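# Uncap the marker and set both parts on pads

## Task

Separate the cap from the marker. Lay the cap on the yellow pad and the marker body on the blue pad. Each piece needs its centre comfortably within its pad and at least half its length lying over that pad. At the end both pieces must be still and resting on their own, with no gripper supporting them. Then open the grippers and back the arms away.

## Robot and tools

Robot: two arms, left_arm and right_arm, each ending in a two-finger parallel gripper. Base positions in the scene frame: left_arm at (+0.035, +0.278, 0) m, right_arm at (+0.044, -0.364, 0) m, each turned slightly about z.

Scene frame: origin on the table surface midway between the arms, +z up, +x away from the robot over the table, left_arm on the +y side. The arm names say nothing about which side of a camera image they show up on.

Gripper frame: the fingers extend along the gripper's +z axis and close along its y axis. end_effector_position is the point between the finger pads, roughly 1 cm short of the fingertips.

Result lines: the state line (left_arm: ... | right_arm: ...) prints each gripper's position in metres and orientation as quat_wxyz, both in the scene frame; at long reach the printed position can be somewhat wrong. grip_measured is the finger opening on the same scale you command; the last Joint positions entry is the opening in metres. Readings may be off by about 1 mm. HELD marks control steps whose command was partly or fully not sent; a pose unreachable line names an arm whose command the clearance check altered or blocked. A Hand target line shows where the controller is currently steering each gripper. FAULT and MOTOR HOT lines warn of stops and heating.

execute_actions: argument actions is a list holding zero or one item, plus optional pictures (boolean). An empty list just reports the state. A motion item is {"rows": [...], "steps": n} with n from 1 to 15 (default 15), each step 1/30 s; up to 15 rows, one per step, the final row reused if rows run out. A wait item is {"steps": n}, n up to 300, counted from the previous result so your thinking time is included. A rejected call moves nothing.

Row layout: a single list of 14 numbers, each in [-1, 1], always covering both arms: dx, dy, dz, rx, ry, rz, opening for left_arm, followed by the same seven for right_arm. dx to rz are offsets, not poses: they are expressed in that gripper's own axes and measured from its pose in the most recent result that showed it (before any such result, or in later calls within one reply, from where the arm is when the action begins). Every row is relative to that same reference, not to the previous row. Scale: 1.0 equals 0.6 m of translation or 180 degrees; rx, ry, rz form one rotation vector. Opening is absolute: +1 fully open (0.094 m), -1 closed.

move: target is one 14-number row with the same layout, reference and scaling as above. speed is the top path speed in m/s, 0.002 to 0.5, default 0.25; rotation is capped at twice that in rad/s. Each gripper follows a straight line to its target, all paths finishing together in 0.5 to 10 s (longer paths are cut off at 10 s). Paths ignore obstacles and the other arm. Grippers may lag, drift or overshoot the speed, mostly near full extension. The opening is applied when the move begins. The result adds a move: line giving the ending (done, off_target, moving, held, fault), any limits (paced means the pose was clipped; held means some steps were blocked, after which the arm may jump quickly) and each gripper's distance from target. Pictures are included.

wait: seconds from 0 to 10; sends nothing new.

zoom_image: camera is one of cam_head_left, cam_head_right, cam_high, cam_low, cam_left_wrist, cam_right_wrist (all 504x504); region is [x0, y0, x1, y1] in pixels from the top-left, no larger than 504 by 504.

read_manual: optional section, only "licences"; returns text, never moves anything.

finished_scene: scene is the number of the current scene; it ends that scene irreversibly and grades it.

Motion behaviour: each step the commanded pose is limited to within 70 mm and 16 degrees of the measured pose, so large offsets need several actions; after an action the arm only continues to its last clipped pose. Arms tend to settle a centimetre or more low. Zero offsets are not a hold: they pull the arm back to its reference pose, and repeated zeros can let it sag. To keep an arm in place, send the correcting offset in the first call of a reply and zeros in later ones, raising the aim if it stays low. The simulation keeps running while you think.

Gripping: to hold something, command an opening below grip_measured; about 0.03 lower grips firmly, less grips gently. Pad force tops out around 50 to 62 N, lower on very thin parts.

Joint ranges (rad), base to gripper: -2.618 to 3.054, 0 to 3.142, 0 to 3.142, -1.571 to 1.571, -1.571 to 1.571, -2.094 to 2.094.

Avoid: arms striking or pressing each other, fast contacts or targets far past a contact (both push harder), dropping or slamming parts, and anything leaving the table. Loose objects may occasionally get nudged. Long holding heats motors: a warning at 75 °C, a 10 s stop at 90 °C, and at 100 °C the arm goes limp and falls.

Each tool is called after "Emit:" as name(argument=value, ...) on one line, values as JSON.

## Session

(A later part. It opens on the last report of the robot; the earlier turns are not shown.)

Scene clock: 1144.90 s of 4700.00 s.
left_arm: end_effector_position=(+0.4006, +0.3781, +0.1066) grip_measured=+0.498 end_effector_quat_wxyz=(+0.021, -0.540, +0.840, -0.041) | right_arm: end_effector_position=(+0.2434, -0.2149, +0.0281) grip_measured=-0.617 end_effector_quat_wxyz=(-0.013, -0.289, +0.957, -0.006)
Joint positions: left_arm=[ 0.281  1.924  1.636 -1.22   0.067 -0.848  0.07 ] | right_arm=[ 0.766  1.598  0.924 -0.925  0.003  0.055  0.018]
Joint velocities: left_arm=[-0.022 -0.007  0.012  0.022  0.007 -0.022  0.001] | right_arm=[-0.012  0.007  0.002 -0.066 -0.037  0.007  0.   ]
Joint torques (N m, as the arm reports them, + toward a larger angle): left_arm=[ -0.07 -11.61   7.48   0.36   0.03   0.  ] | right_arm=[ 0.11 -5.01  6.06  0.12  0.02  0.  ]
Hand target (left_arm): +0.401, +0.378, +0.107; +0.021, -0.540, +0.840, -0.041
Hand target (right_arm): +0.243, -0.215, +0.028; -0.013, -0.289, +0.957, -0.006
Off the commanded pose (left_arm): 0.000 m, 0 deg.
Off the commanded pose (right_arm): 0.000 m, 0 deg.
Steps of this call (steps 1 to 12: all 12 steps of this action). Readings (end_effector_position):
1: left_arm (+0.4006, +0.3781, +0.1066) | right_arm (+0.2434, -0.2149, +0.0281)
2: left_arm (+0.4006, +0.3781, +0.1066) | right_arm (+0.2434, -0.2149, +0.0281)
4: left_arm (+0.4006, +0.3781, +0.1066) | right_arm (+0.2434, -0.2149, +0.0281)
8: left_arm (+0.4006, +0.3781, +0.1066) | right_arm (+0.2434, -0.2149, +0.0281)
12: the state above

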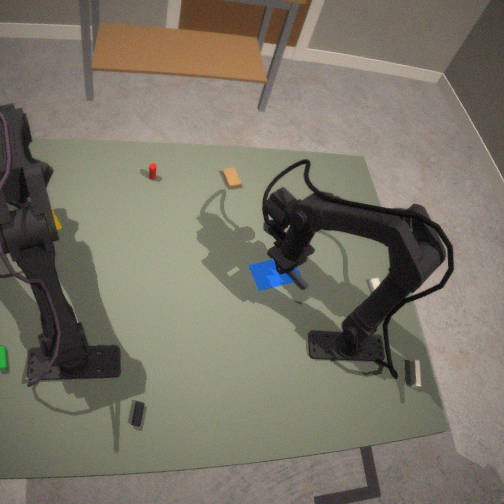

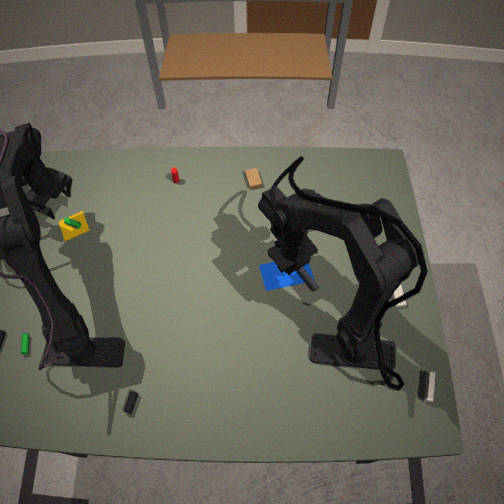

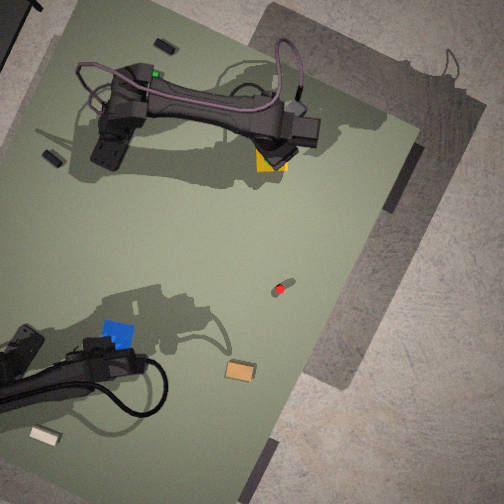

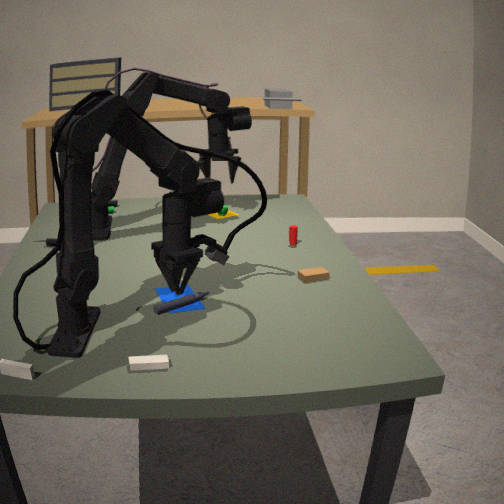

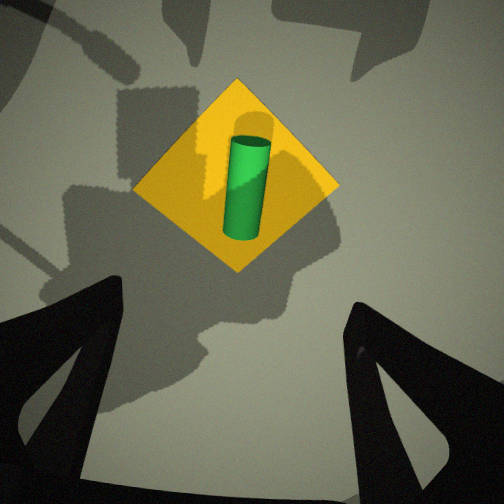

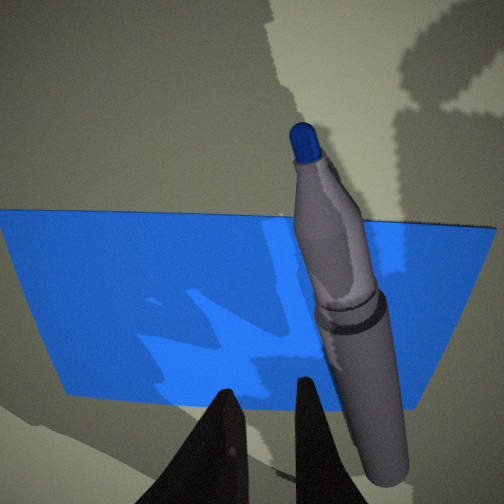

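Emit:
execute_actions(actions=[{"rows": [[0,0,0,0,0,0,0.5, 0,0,0,0,0,0,1]], "steps": 12}], pictures=false)

Emit:
move(target=[0, 0, 0, 0, 0, 0, 0.5, 0, 0, 0.022, 0, 0, 0, 1], speed=0.06)

Emit:
execute_actions(actions=[{"rows": [[0,0,0,0,0,0,0.5, 0,0,0,0,0,0,-0.7]], "steps": 15}], pictures=false)

Emit:
execute_actions(actions=[{"rows": [[0,0,0,0,0,0,0.5, 0,0,0,0,0,0,-0.7]], "steps": 12}])

Scene clock: 1156.43 s of 4700.00 s.
left_arm: end_effector_position=(+0.4006, +0.3781, +0.1066) grip_measured=+0.498 end_effector_quat_wxyz=(+0.021, -0.540, +0.840, -0.041) | right_arm: end_effector_position=(+0.2434, -0.2149, +0.0281) grip_measured=+1.000 end_effector_quat_wxyz=(-0.013, -0.289, +0.957, -0.006)
Joint positions: left_arm=[ 0.281  1.924  1.636 -1.22   0.067 -0.848  0.07 ] | right_arm=[ 0.766  1.598  0.924 -0.925  0.003  0.055  0.094]
Joint velocities: left_arm=[ 0.002 -0.012 -0.017  0.066 -0.051  0.037  0.002] | right_arm=[-0.007 -0.002 -0.007  0.007 -0.081 -0.051  0.   ]
Joint torques (N m, as the arm reports them, + toward a larger angle): left_arm=[ -0.07 -11.62   7.48   0.36   0.02  -0.01] | right_arm=[ 0.08 -5.09  5.94  0.12  0.01  0.01]
Hand target (left_arm): +0.401, +0.378, +0.107; +0.021, -0.540, +0.840, -0.041
Hand target (right_arm): +0.243, -0.215, +0.028; -0.013, -0.289, +0.957, -0.006
Off the commanded pose (left_arm): 0.000 m, 0 deg.
Off the commanded pose (right_arm): 0.000 m, 0 deg.
Steps of this call (steps 1 to 140: nothing new was sent; then 6.47 s passed at rest; steps 141 to 152: all 12 steps of this action). Readings (end_effector_position):
141: left_arm (+0.4006, +0.3781, +0.1066) | right_arm (+0.2434, -0.2149, +0.0281)
142: left_arm (+0.4006, +0.3781, +0.1066) | right_arm (+0.2434, -0.2149, +0.0281)
144: left_arm (+0.4006, +0.3781, +0.1066) | right_arm (+0.2434, -0.2148, +0.0281)
148: left_arm (+0.4006, +0.3781, +0.1066) | right_arm (+0.2434, -0.2149, +0.0281)
152: the state above

Scene clock: 1157.60 s of 4700.00 s.
left_arm: end_effector_position=(+0.4006, +0.3781, +0.1066) grip_measured=+0.498 end_effector_quat_wxyz=(+0.021, -0.540, +0.840, -0.041) | right_arm: end_effector_position=(+0.2429, -0.2168, +0.0173) grip_measured=+1.000 end_effector_quat_wxyz=(-0.015, -0.289, +0.957, -0.011)
Joint positions: left_arm=[ 0.281  1.924  1.636 -1.22   0.067 -0.848  0.07 ] | right_arm=[ 0.766  1.62   0.899 -0.886  0.011  0.055  0.094]
Joint velocities: left_arm=[-0.012 -0.007 -0.022 -0.066  0.007 -0.007 -0.   ] | right_arm=[-0.007 -0.017  0.007 -0.007 -0.095  0.051  0.   ]
Joint torques (N m, as the arm reports them, + toward a larger angle): left_arm=[ -0.06 -11.61   7.48   0.35   0.03   0.  ] | right_arm=[ 0.   -5.    5.14  0.29 -0.02  0.  ]
Hand target (left_arm): +0.401, +0.378, +0.107; +0.021, -0.540, +0.840, -0.041
Hand target (right_arm): +0.243, -0.215, +0.015; -0.013, -0.289, +0.957, -0.007
Off the commanded pose (left_arm): 0.000 m, 0 deg.
Off the commanded pose (right_arm): 0.003 m, 1 deg.
move: done

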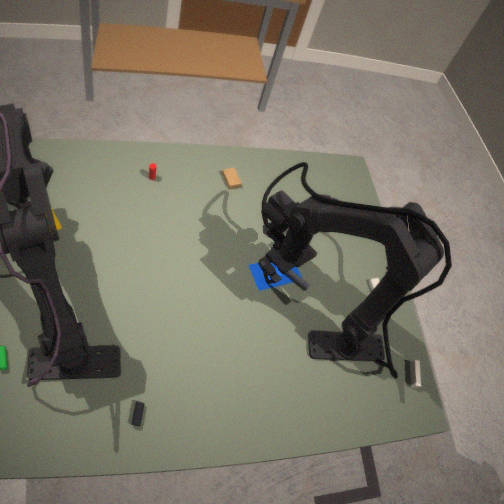

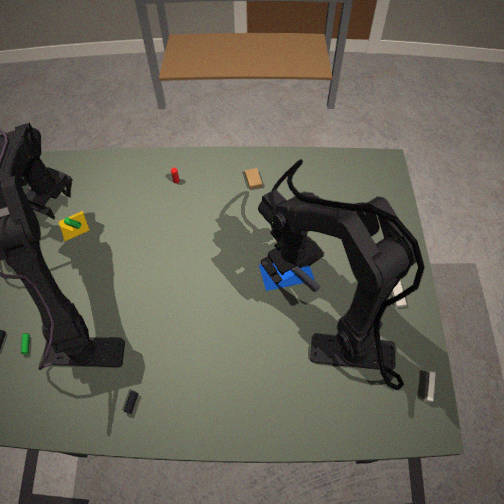

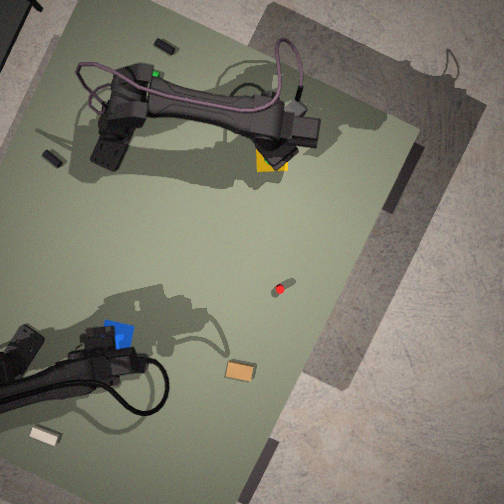

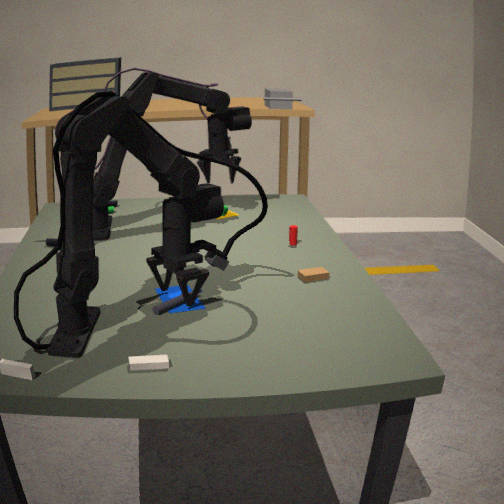

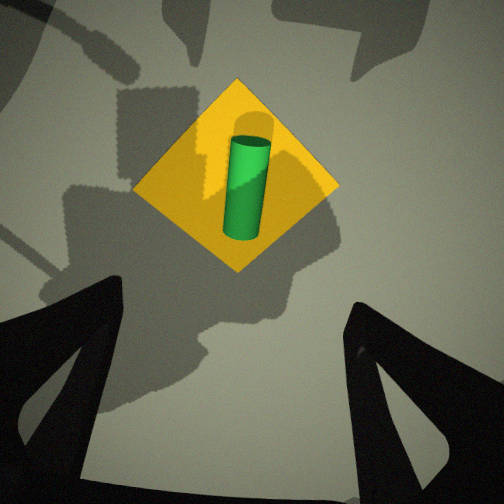

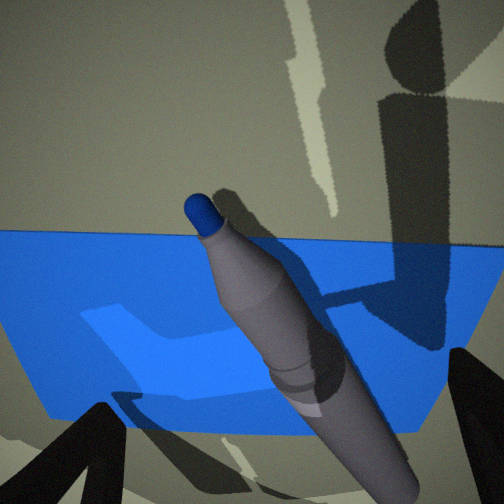

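Scene clock: 1158.10 s of 4700.00 s.
left_arm: end_effector_position=(+0.4006, +0.3781, +0.1066) grip_measured=+0.498 end_effector_quat_wxyz=(+0.021, -0.540, +0.840, -0.041) | right_arm: end_effector_position=(+0.2430, -0.2167, +0.0173) grip_measured=-0.662 end_effector_quat_wxyz=(-0.015, -0.289, +0.957, -0.011)
Joint positions: left_arm=[ 0.281  1.924  1.636 -1.22   0.067 -0.848  0.07 ] | right_arm=[ 0.766  1.62   0.899 -0.885  0.01   0.055  0.016]
Joint velocities: left_arm=[ 0.007  0.002  0.002 -0.022 -0.022 -0.051 -0.001] | right_arm=[ 0.002  0.007  0.002 -0.095 -0.037  0.081 -0.   ]
Joint torques (N m, as the arm reports them, + toward a larger angle): left_arm=[ -0.06 -11.61   7.48   0.36   0.03  -0.01] | right_arm=[ 0.06 -5.12  5.88  0.1   0.04  0.  ]
Hand target (left_arm): +0.401, +0.378, +0.107; +0.021, -0.540, +0.840, -0.041
Hand target (right_arm): +0.243, -0.217, +0.017; -0.015, -0.289, +0.957, -0.011
Off the commanded pose (left_arm): 0.000 m, 0 deg.
Off the commanded pose (right_arm): 0.000 m, 0 deg.
Steps of this call (steps 1 to 15: all 15 steps of this action). Readings (end_effector_position):
1: left_arm (+0.4006, +0.3781, +0.1066) | right_arm (+0.2430, -0.2168, +0.0173)
2: left_arm (+0.4006, +0.3781, +0.1066) | right_arm (+0.2430, -0.2168, +0.0173)
4: left_arm (+0.4006, +0.3781, +0.1066) | right_arm (+0.2430, -0.2168, +0.0173)
8: left_arm (+0.4006, +0.3781, +0.1066) | right_arm (+0.2430, -0.2167, +0.0173)
15: the state above

Scene clock: 1158.50 s of 4700.00 s.
left_arm: end_effector_position=(+0.4006, +0.3781, +0.1066) grip_measured=+0.498 end_effector_quat_wxyz=(+0.021, -0.540, +0.840, -0.041) | right_arm: end_effector_position=(+0.2430, -0.2167, +0.0173) grip_measured=-0.662 end_effector_quat_wxyz=(-0.015, -0.289, +0.957, -0.011)
Joint positions: left_arm=[ 0.281  1.924  1.636 -1.22   0.067 -0.848  0.07 ] | right_arm=[ 0.766  1.62   0.899 -0.885  0.01   0.055  0.016]
Joint velocities: left_arm=[-0.017  0.012  0.017 -0.007 -0.007  0.007  0.001] | right_arm=[ 0.007 -0.012 -0.007 -0.022 -0.007 -0.081 -0.   ]
Joint torques (N m, as the arm reports them, + toward a larger angle): left_arm=[ -0.07 -11.62   7.48   0.36   0.02  -0.01] | right_arm=[ 0.08 -5.11  5.85  0.1   0.02  0.01]
Hand target (left_arm): +0.401, +0.378, +0.107; +0.021, -0.540, +0.840, -0.041
Hand target (right_arm): +0.243, -0.217, +0.017; -0.015, -0.289, +0.957, -0.011
Off the commanded pose (left_arm): 0.000 m, 0 deg.
Off the commanded pose (right_arm): 0.000 m, 0 deg.
Steps of this call (steps 1 to 12: all 12 steps of this action). Readings (end_effector_position):
1: left_arm (+0.4006, +0.3781, +0.1066) | right_arm (+0.2430, -0.2167, +0.0173)
2: left_arm (+0.4006, +0.3781, +0.1066) | right_arm (+0.2430, -0.2167, +0.0173)
4: left_arm (+0.4006, +0.3781, +0.1066) | right_arm (+0.2430, -0.2167, +0.0173)
8: left_arm (+0.4006, +0.3781, +0.1066) | right_arm (+0.2430, -0.2167, +0.0173)
12: the state above

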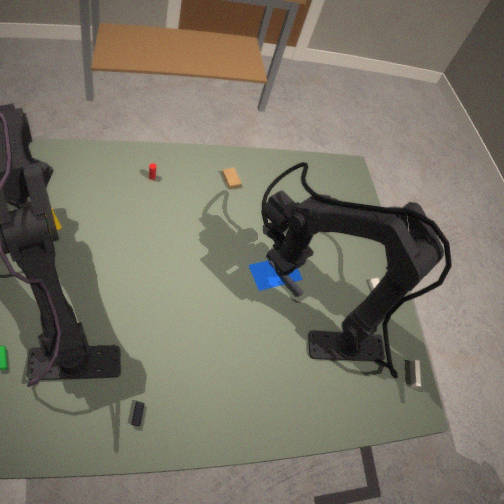

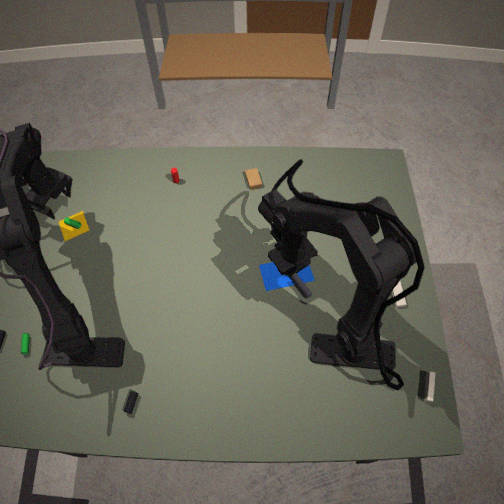

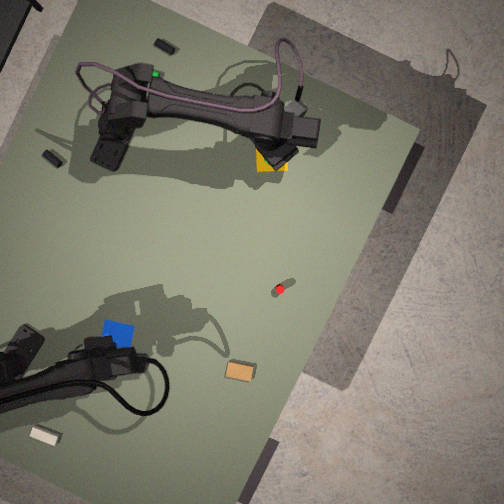

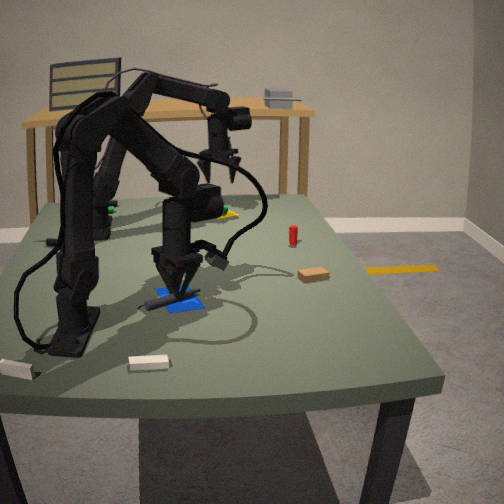

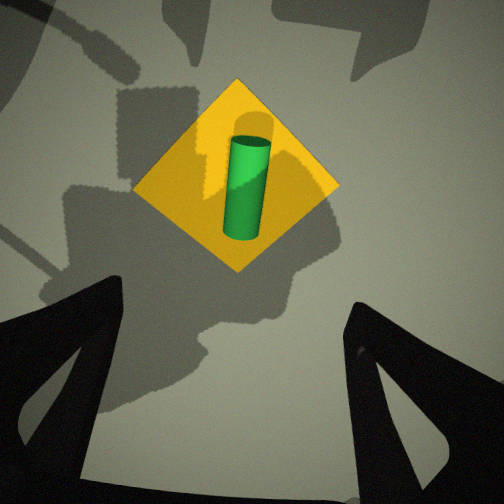

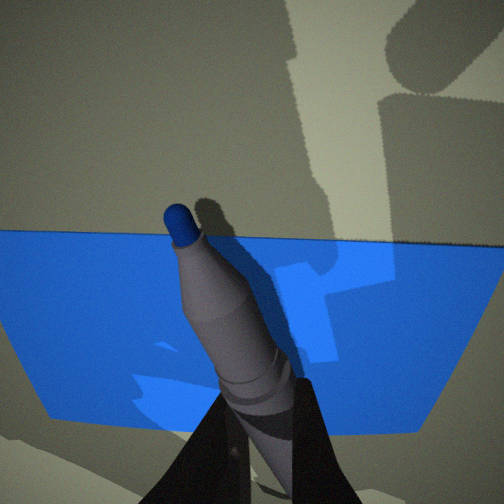

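Emit:
execute_actions(actions=[])

Scene clock: 1183.33 s of 4700.00 s.
left_arm: end_effector_position=(+0.4006, +0.3781, +0.1066) grip_measured=+0.498 end_effector_quat_wxyz=(+0.021, -0.540, +0.840, -0.041) | right_arm: end_effector_position=(+0.2430, -0.2167, +0.0173) grip_measured=-0.662 end_effector_quat_wxyz=(-0.015, -0.289, +0.957, -0.011)
Joint positions: left_arm=[ 0.281  1.924  1.636 -1.22   0.067 -0.848  0.07 ] | right_arm=[ 0.766  1.62   0.899 -0.885  0.01   0.055  0.016]
Joint velocities: left_arm=[ 0.007 -0.007 -0.022 -0.066  0.007 -0.037  0.001] | right_arm=[-0.007  0.012 -0.017  0.037  0.037  0.007 -0.002]
Joint torques (N m, as the arm reports them, + toward a larger angle): left_arm=[ -0.07 -11.62   7.49   0.35   0.03  -0.01] | right_arm=[ 0.08 -5.17  5.89  0.1   0.02  0.  ]
Hand target (left_arm): +0.401, +0.378, +0.107; +0.021, -0.540, +0.840, -0.041
Hand target (right_arm): +0.243, -0.217, +0.017; -0.015, -0.289, +0.957, -0.011
Off the commanded pose (left_arm): 0.000 m, 0 deg.
Off the commanded pose (right_arm): 0.000 m, 0 deg.
Steps of this call (steps 1 to 90: nothing new was sent; then 21.83 s passed at rest). Readings (end_effector_position):
1: left_arm (+0.4006, +0.3781, +0.1066) | right_arm (+0.2430, -0.2167, +0.0173)
2: left_arm (+0.4006, +0.3781, +0.1066) | right_arm (+0.2430, -0.2167, +0.0173)
4: left_arm (+0.4006, +0.3781, +0.1066) | right_arm (+0.2430, -0.2167, +0.0173)
8: left_arm (+0.4006, +0.3781, +0.1066) | right_arm (+0.2430, -0.2167, +0.0173)
90: the state above

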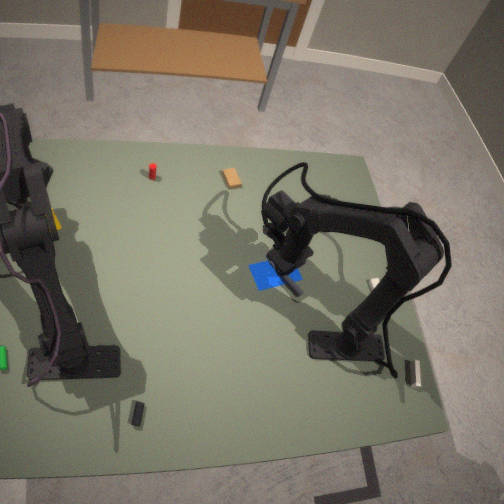

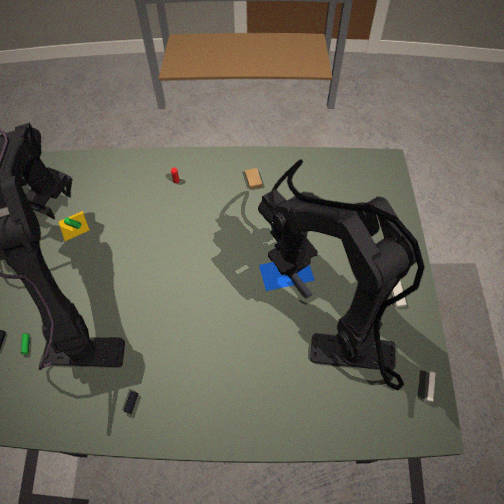

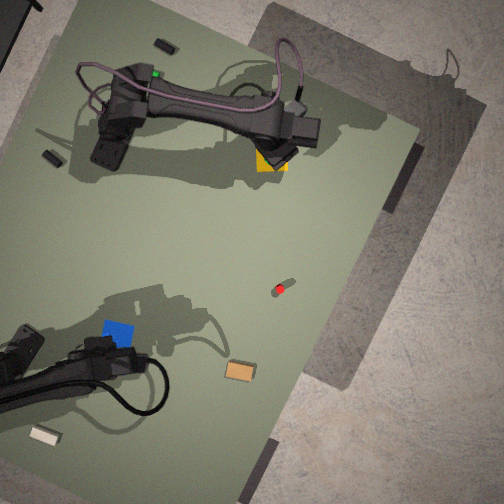

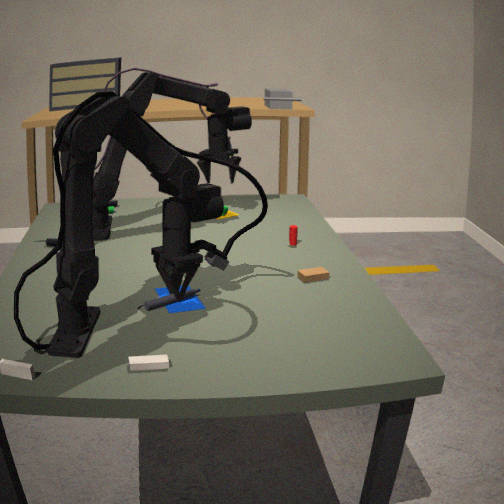

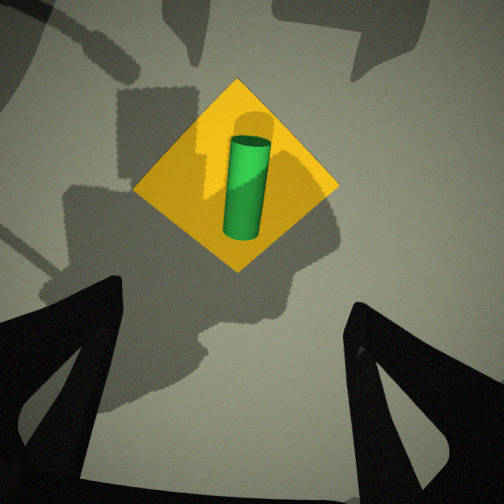

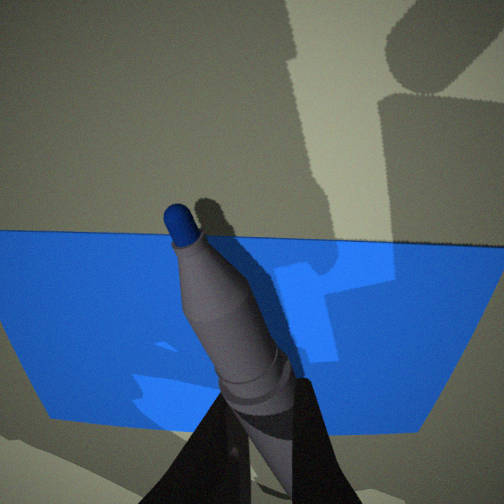

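Emit:
move(target=[0,0,0,0,0,0,0.5, 0,0,-0.042,0,0,0,-0.85], speed=0.1)

Emit:
move(target=[0,0,0,0,0,0,0.5, -0.0287,-0.035,-0.008,0,0,0.5,-0.85], speed=0.15)

Scene clock: 1226.17 s of 4700.00 s.
left_arm: end_effector_position=(+0.4006, +0.3781, +0.1066) grip_measured=+0.498 end_effector_quat_wxyz=(+0.021, -0.540, +0.840, -0.041) | right_arm: end_effector_position=(+0.2369, -0.2212, +0.0316) grip_measured=-0.662 end_effector_quat_wxyz=(-0.031, -0.289, +0.957, -0.017)
Joint positions: left_arm=[ 0.281  1.924  1.636 -1.22   0.067 -0.848  0.07 ] | right_arm=[ 0.766  1.599  0.938 -0.98   0.01   0.055  0.016]
Joint velocities: left_arm=[-0.002 -0.022 -0.002 -0.095  0.022 -0.051  0.   ] | right_arm=[-0.002  0.002 -0.002 -0.051 -0.051  0.037 -0.001]
Joint torques (N m, as the arm reports them, + toward a larger angle): left_arm=[ -0.08 -11.61   7.48   0.35   0.02  -0.01] | right_arm=[ 0.26 -6.51  8.45 -0.07  0.01  0.02]
Hand target (left_arm): +0.401, +0.378, +0.107; +0.021, -0.540, +0.840, -0.041
Hand target (right_arm): +0.243, -0.216, +0.042; -0.015, -0.289, +0.957, -0.011
Off the commanded pose (left_arm): 0.000 m, 0 deg.
Off the commanded pose (right_arm): 0.014 m, 2 deg.
After step 90, 38.90 s passed at rest.
move: off_target (right_arm)

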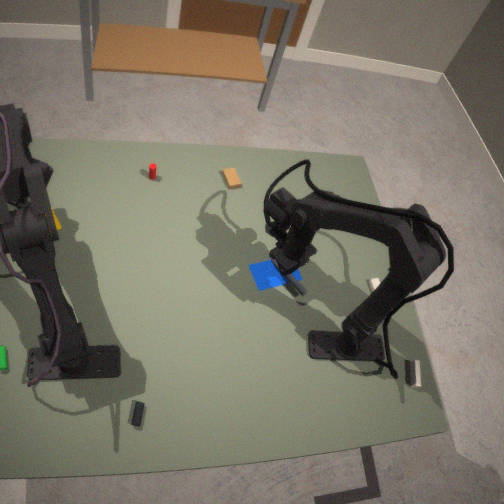

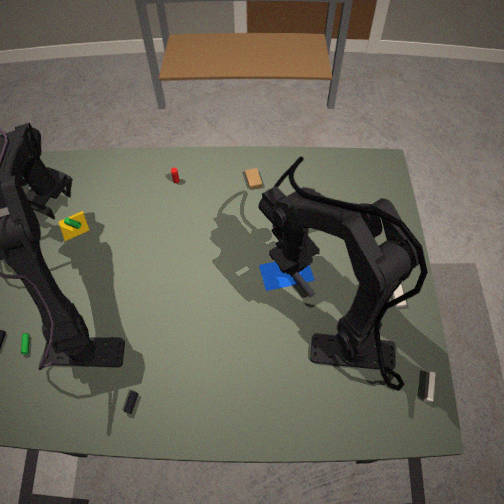

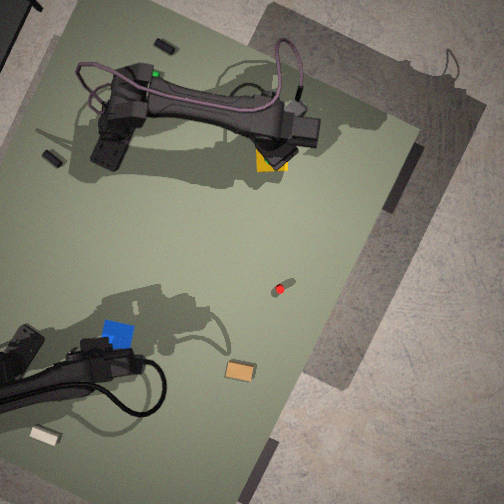

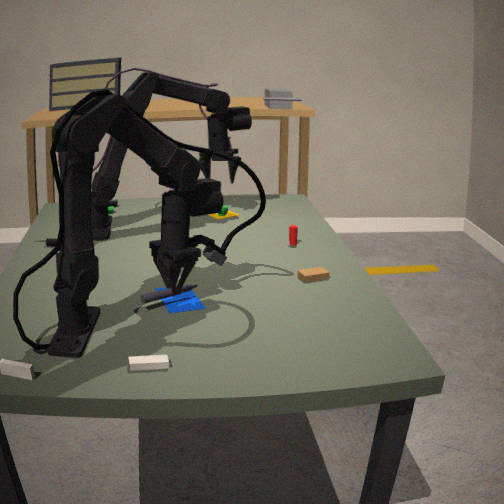

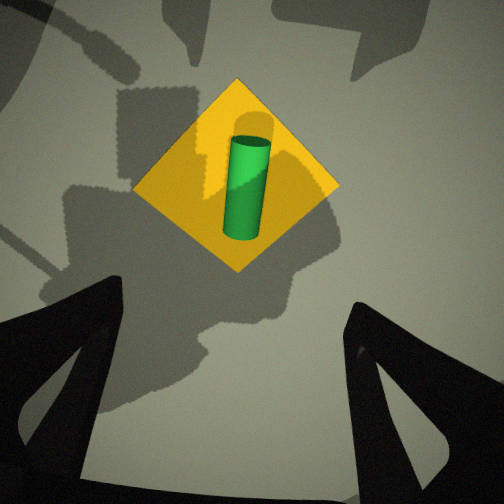

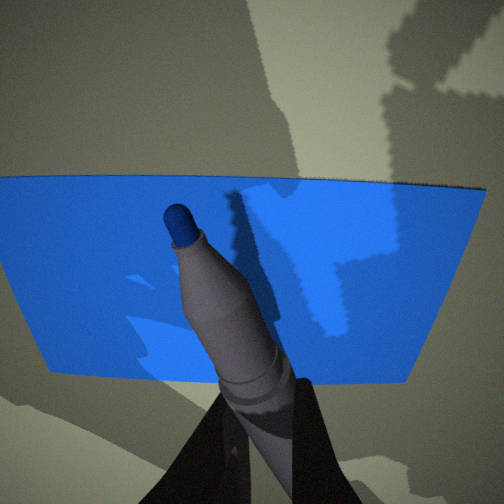

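Scene clock: 1231.87 s of 4700.00 s.
left_arm: end_effector_position=(+0.4006, +0.3781, +0.1066) grip_measured=+0.498 end_effector_quat_wxyz=(+0.021, -0.540, +0.840, -0.041) | right_arm: end_effector_position=(+0.2569, -0.2292, +0.0303) grip_measured=-0.662 end_effector_quat_wxyz=(-0.014, +0.464, +0.885, -0.035)
Joint positions: left_arm=[ 0.281  1.924  1.636 -1.22   0.067 -0.848  0.07 ] | right_arm=[ 0.693  1.65   0.985 -0.982  0.01   1.535  0.016]
Joint velocities: left_arm=[-0.007  0.027  0.002  0.022 -0.007 -0.037  0.001] | right_arm=[ 0.012  0.007 -0.017 -0.007  0.051  0.007 -0.001]
Joint torques (N m, as the arm reports them, + toward a larger angle): left_arm=[ -0.07 -11.62   7.47   0.36   0.02  -0.01] | right_arm=[-0.54 -5.09  8.59 -0.18  0.07  0.09]
Hand target (left_arm): +0.401, +0.378, +0.107; +0.021, -0.540, +0.840, -0.041
Hand target (right_arm): +0.263, -0.229, +0.036; -0.010, +0.472, +0.881, -0.034
Off the commanded pose (left_arm): 0.000 m, 0 deg.
Off the commanded pose (right_arm): 0.008 m, 1 deg.
move: done

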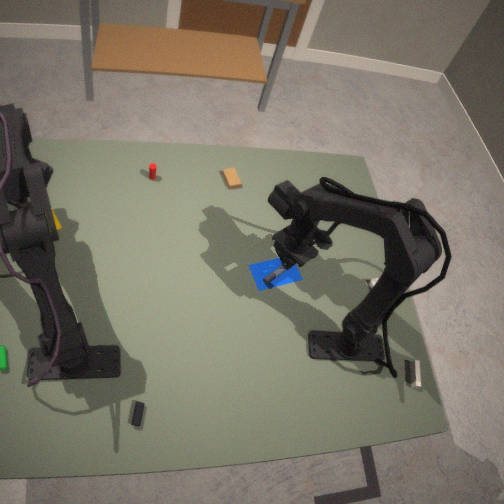

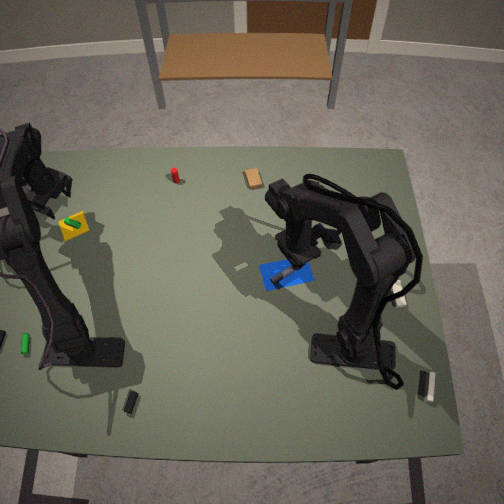

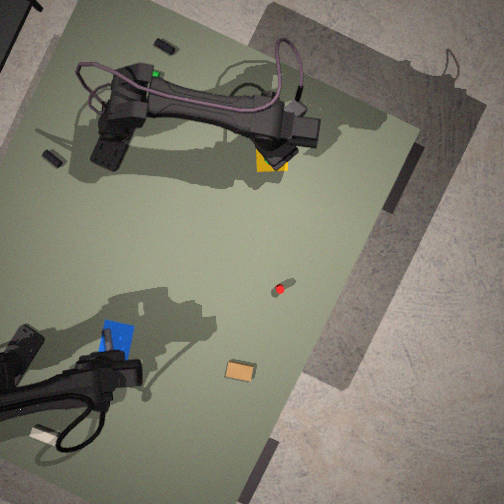

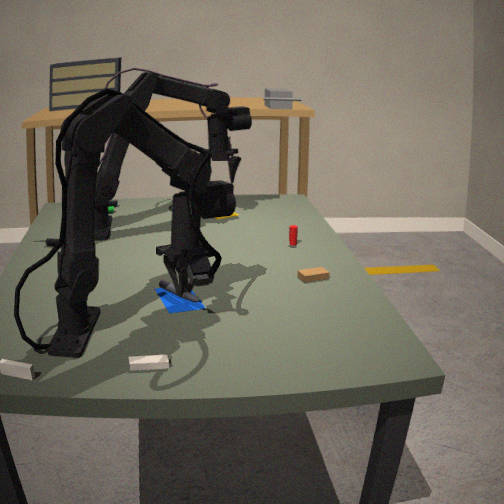

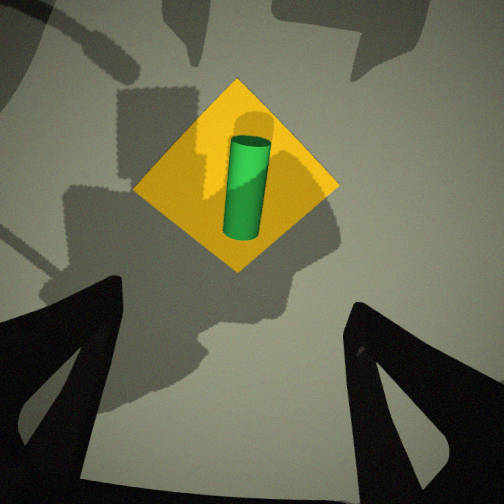

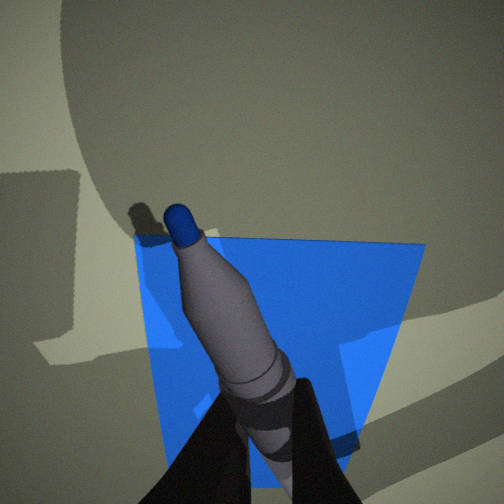

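Emit:
zoom_image(camera="cam_high", region=[60, 290, 200, 430])

Emit:
zoom_image(camera="cam_head_right", region=[230, 220, 370, 330])

Region (60, 290, 200, 430) of cam_high's 504x504 image, scaled by 3.600, with more detail than that image has.

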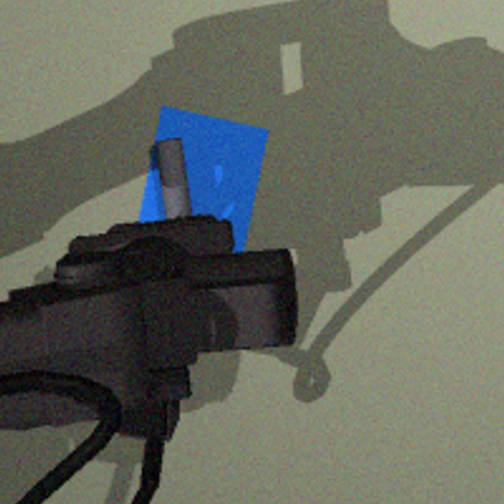

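Region (230, 220, 370, 330) of cam_head_right's 504x504 image, scaled by 3.600, with more detail than that image has; it fills the top 396 rows of this view, and the rest is white.

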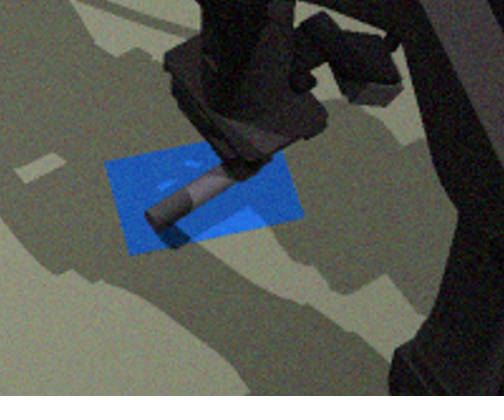

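Emit:
move(target=[0,0,0,0,0,0,0.5, 0.021,0.006,-0.006,0,0,0.089,-0.85], speed=0.1)

Scene clock: 1283.60 s of 4700.00 s.
left_arm: end_effector_position=(+0.4006, +0.3781, +0.1066) grip_measured=+0.498 end_effector_quat_wxyz=(+0.021, -0.540, +0.840, -0.041) | right_arm: end_effector_position=(+0.2512, -0.2207, +0.0303) grip_measured=-0.661 end_effector_quat_wxyz=(-0.009, +0.582, +0.813, -0.037)
Joint positions: left_arm=[ 0.281  1.924  1.636 -1.22   0.067 -0.848  0.07 ] | right_arm=[ 0.733  1.65   0.985 -0.982  0.008  1.85   0.016]
Joint velocities: left_arm=[-0.022 -0.002  0.007 -0.007 -0.051 -0.022  0.002] | right_arm=[ 0.002  0.002  0.017 -0.051 -0.022 -0.007 -0.001]
Joint torques (N m, as the arm reports them, + toward a larger angle): left_arm=[ -0.06 -11.61   7.48   0.35   0.03   0.  ] | right_arm=[ 0.76 -4.79  7.99 -0.14 -0.01  0.08]
Hand target (left_arm): +0.401, +0.378, +0.107; +0.021, -0.540, +0.840, -0.041
Hand target (right_arm): +0.253, -0.217, +0.033; -0.009, +0.583, +0.812, -0.037
Off the commanded pose (left_arm): 0.000 m, 0 deg.
Off the commanded pose (right_arm): 0.005 m, 0 deg.
After step 90, 46.93 s passed at rest.
move: done

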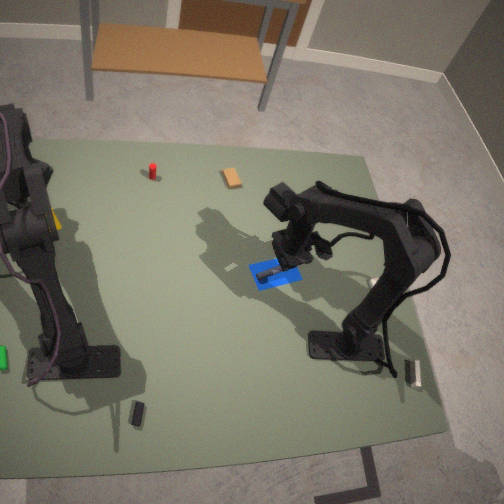

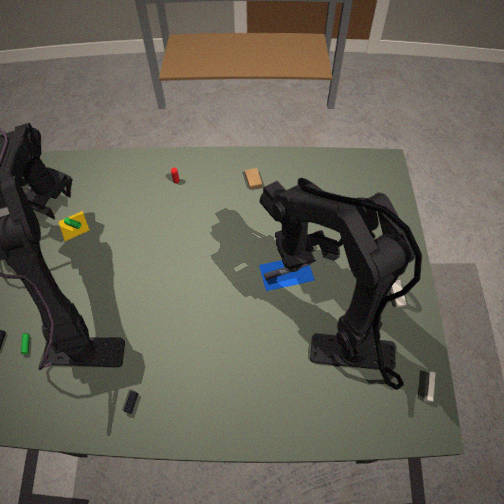

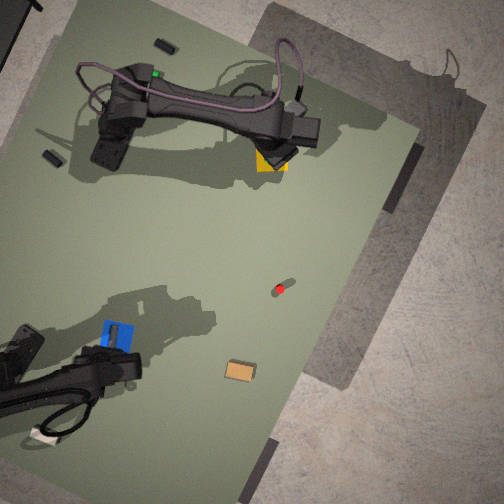

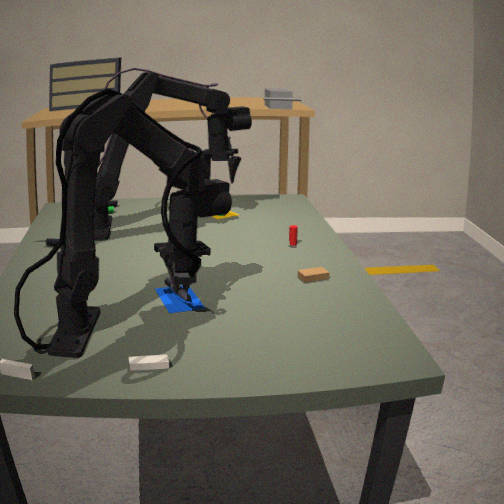

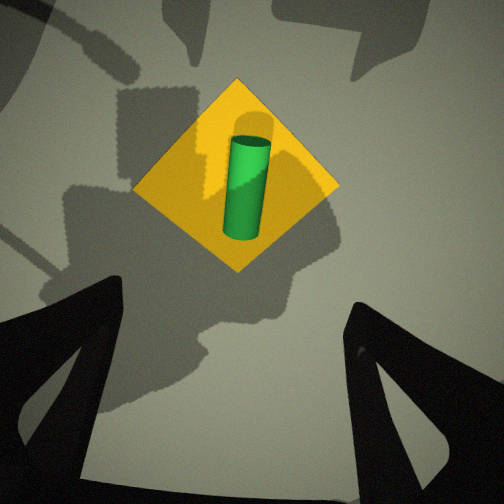

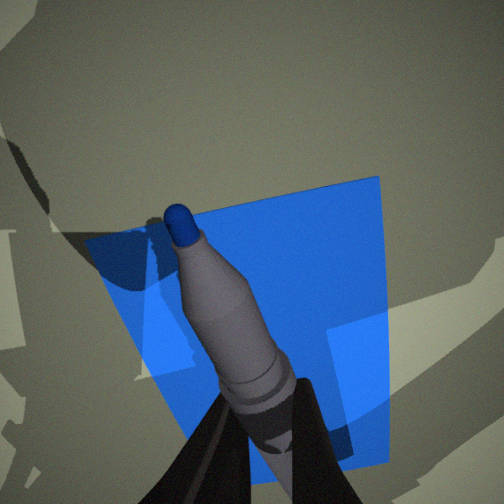

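Emit:
zoom_image(camera="cam_high", region=[60, 290, 200, 430])

Emit:
zoom_image(camera="cam_head_right", region=[230, 220, 370, 330])

Region (60, 290, 200, 430) of cam_high's 504x504 image, scaled by 3.600, with more detail than that image has.

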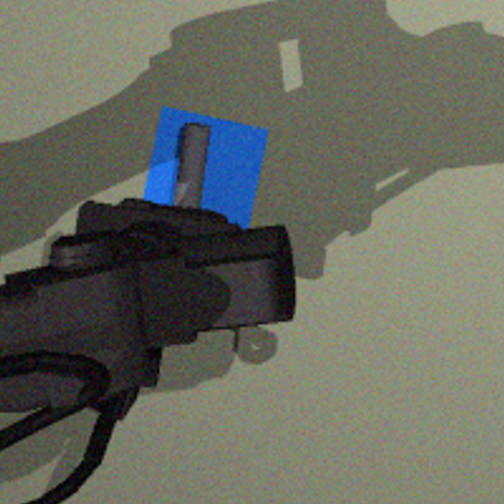

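Region (230, 220, 370, 330) of cam_head_right's 504x504 image, scaled by 3.600, with more detail than that image has; it fills the top 396 rows of this view, and the rest is white.

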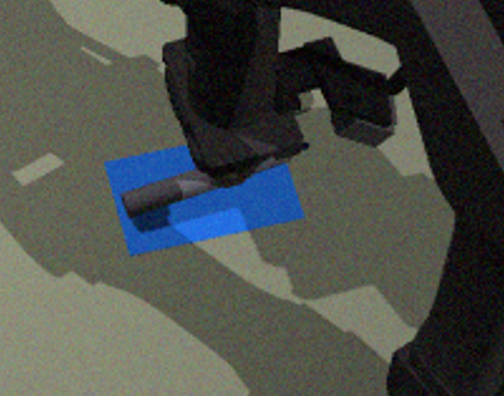

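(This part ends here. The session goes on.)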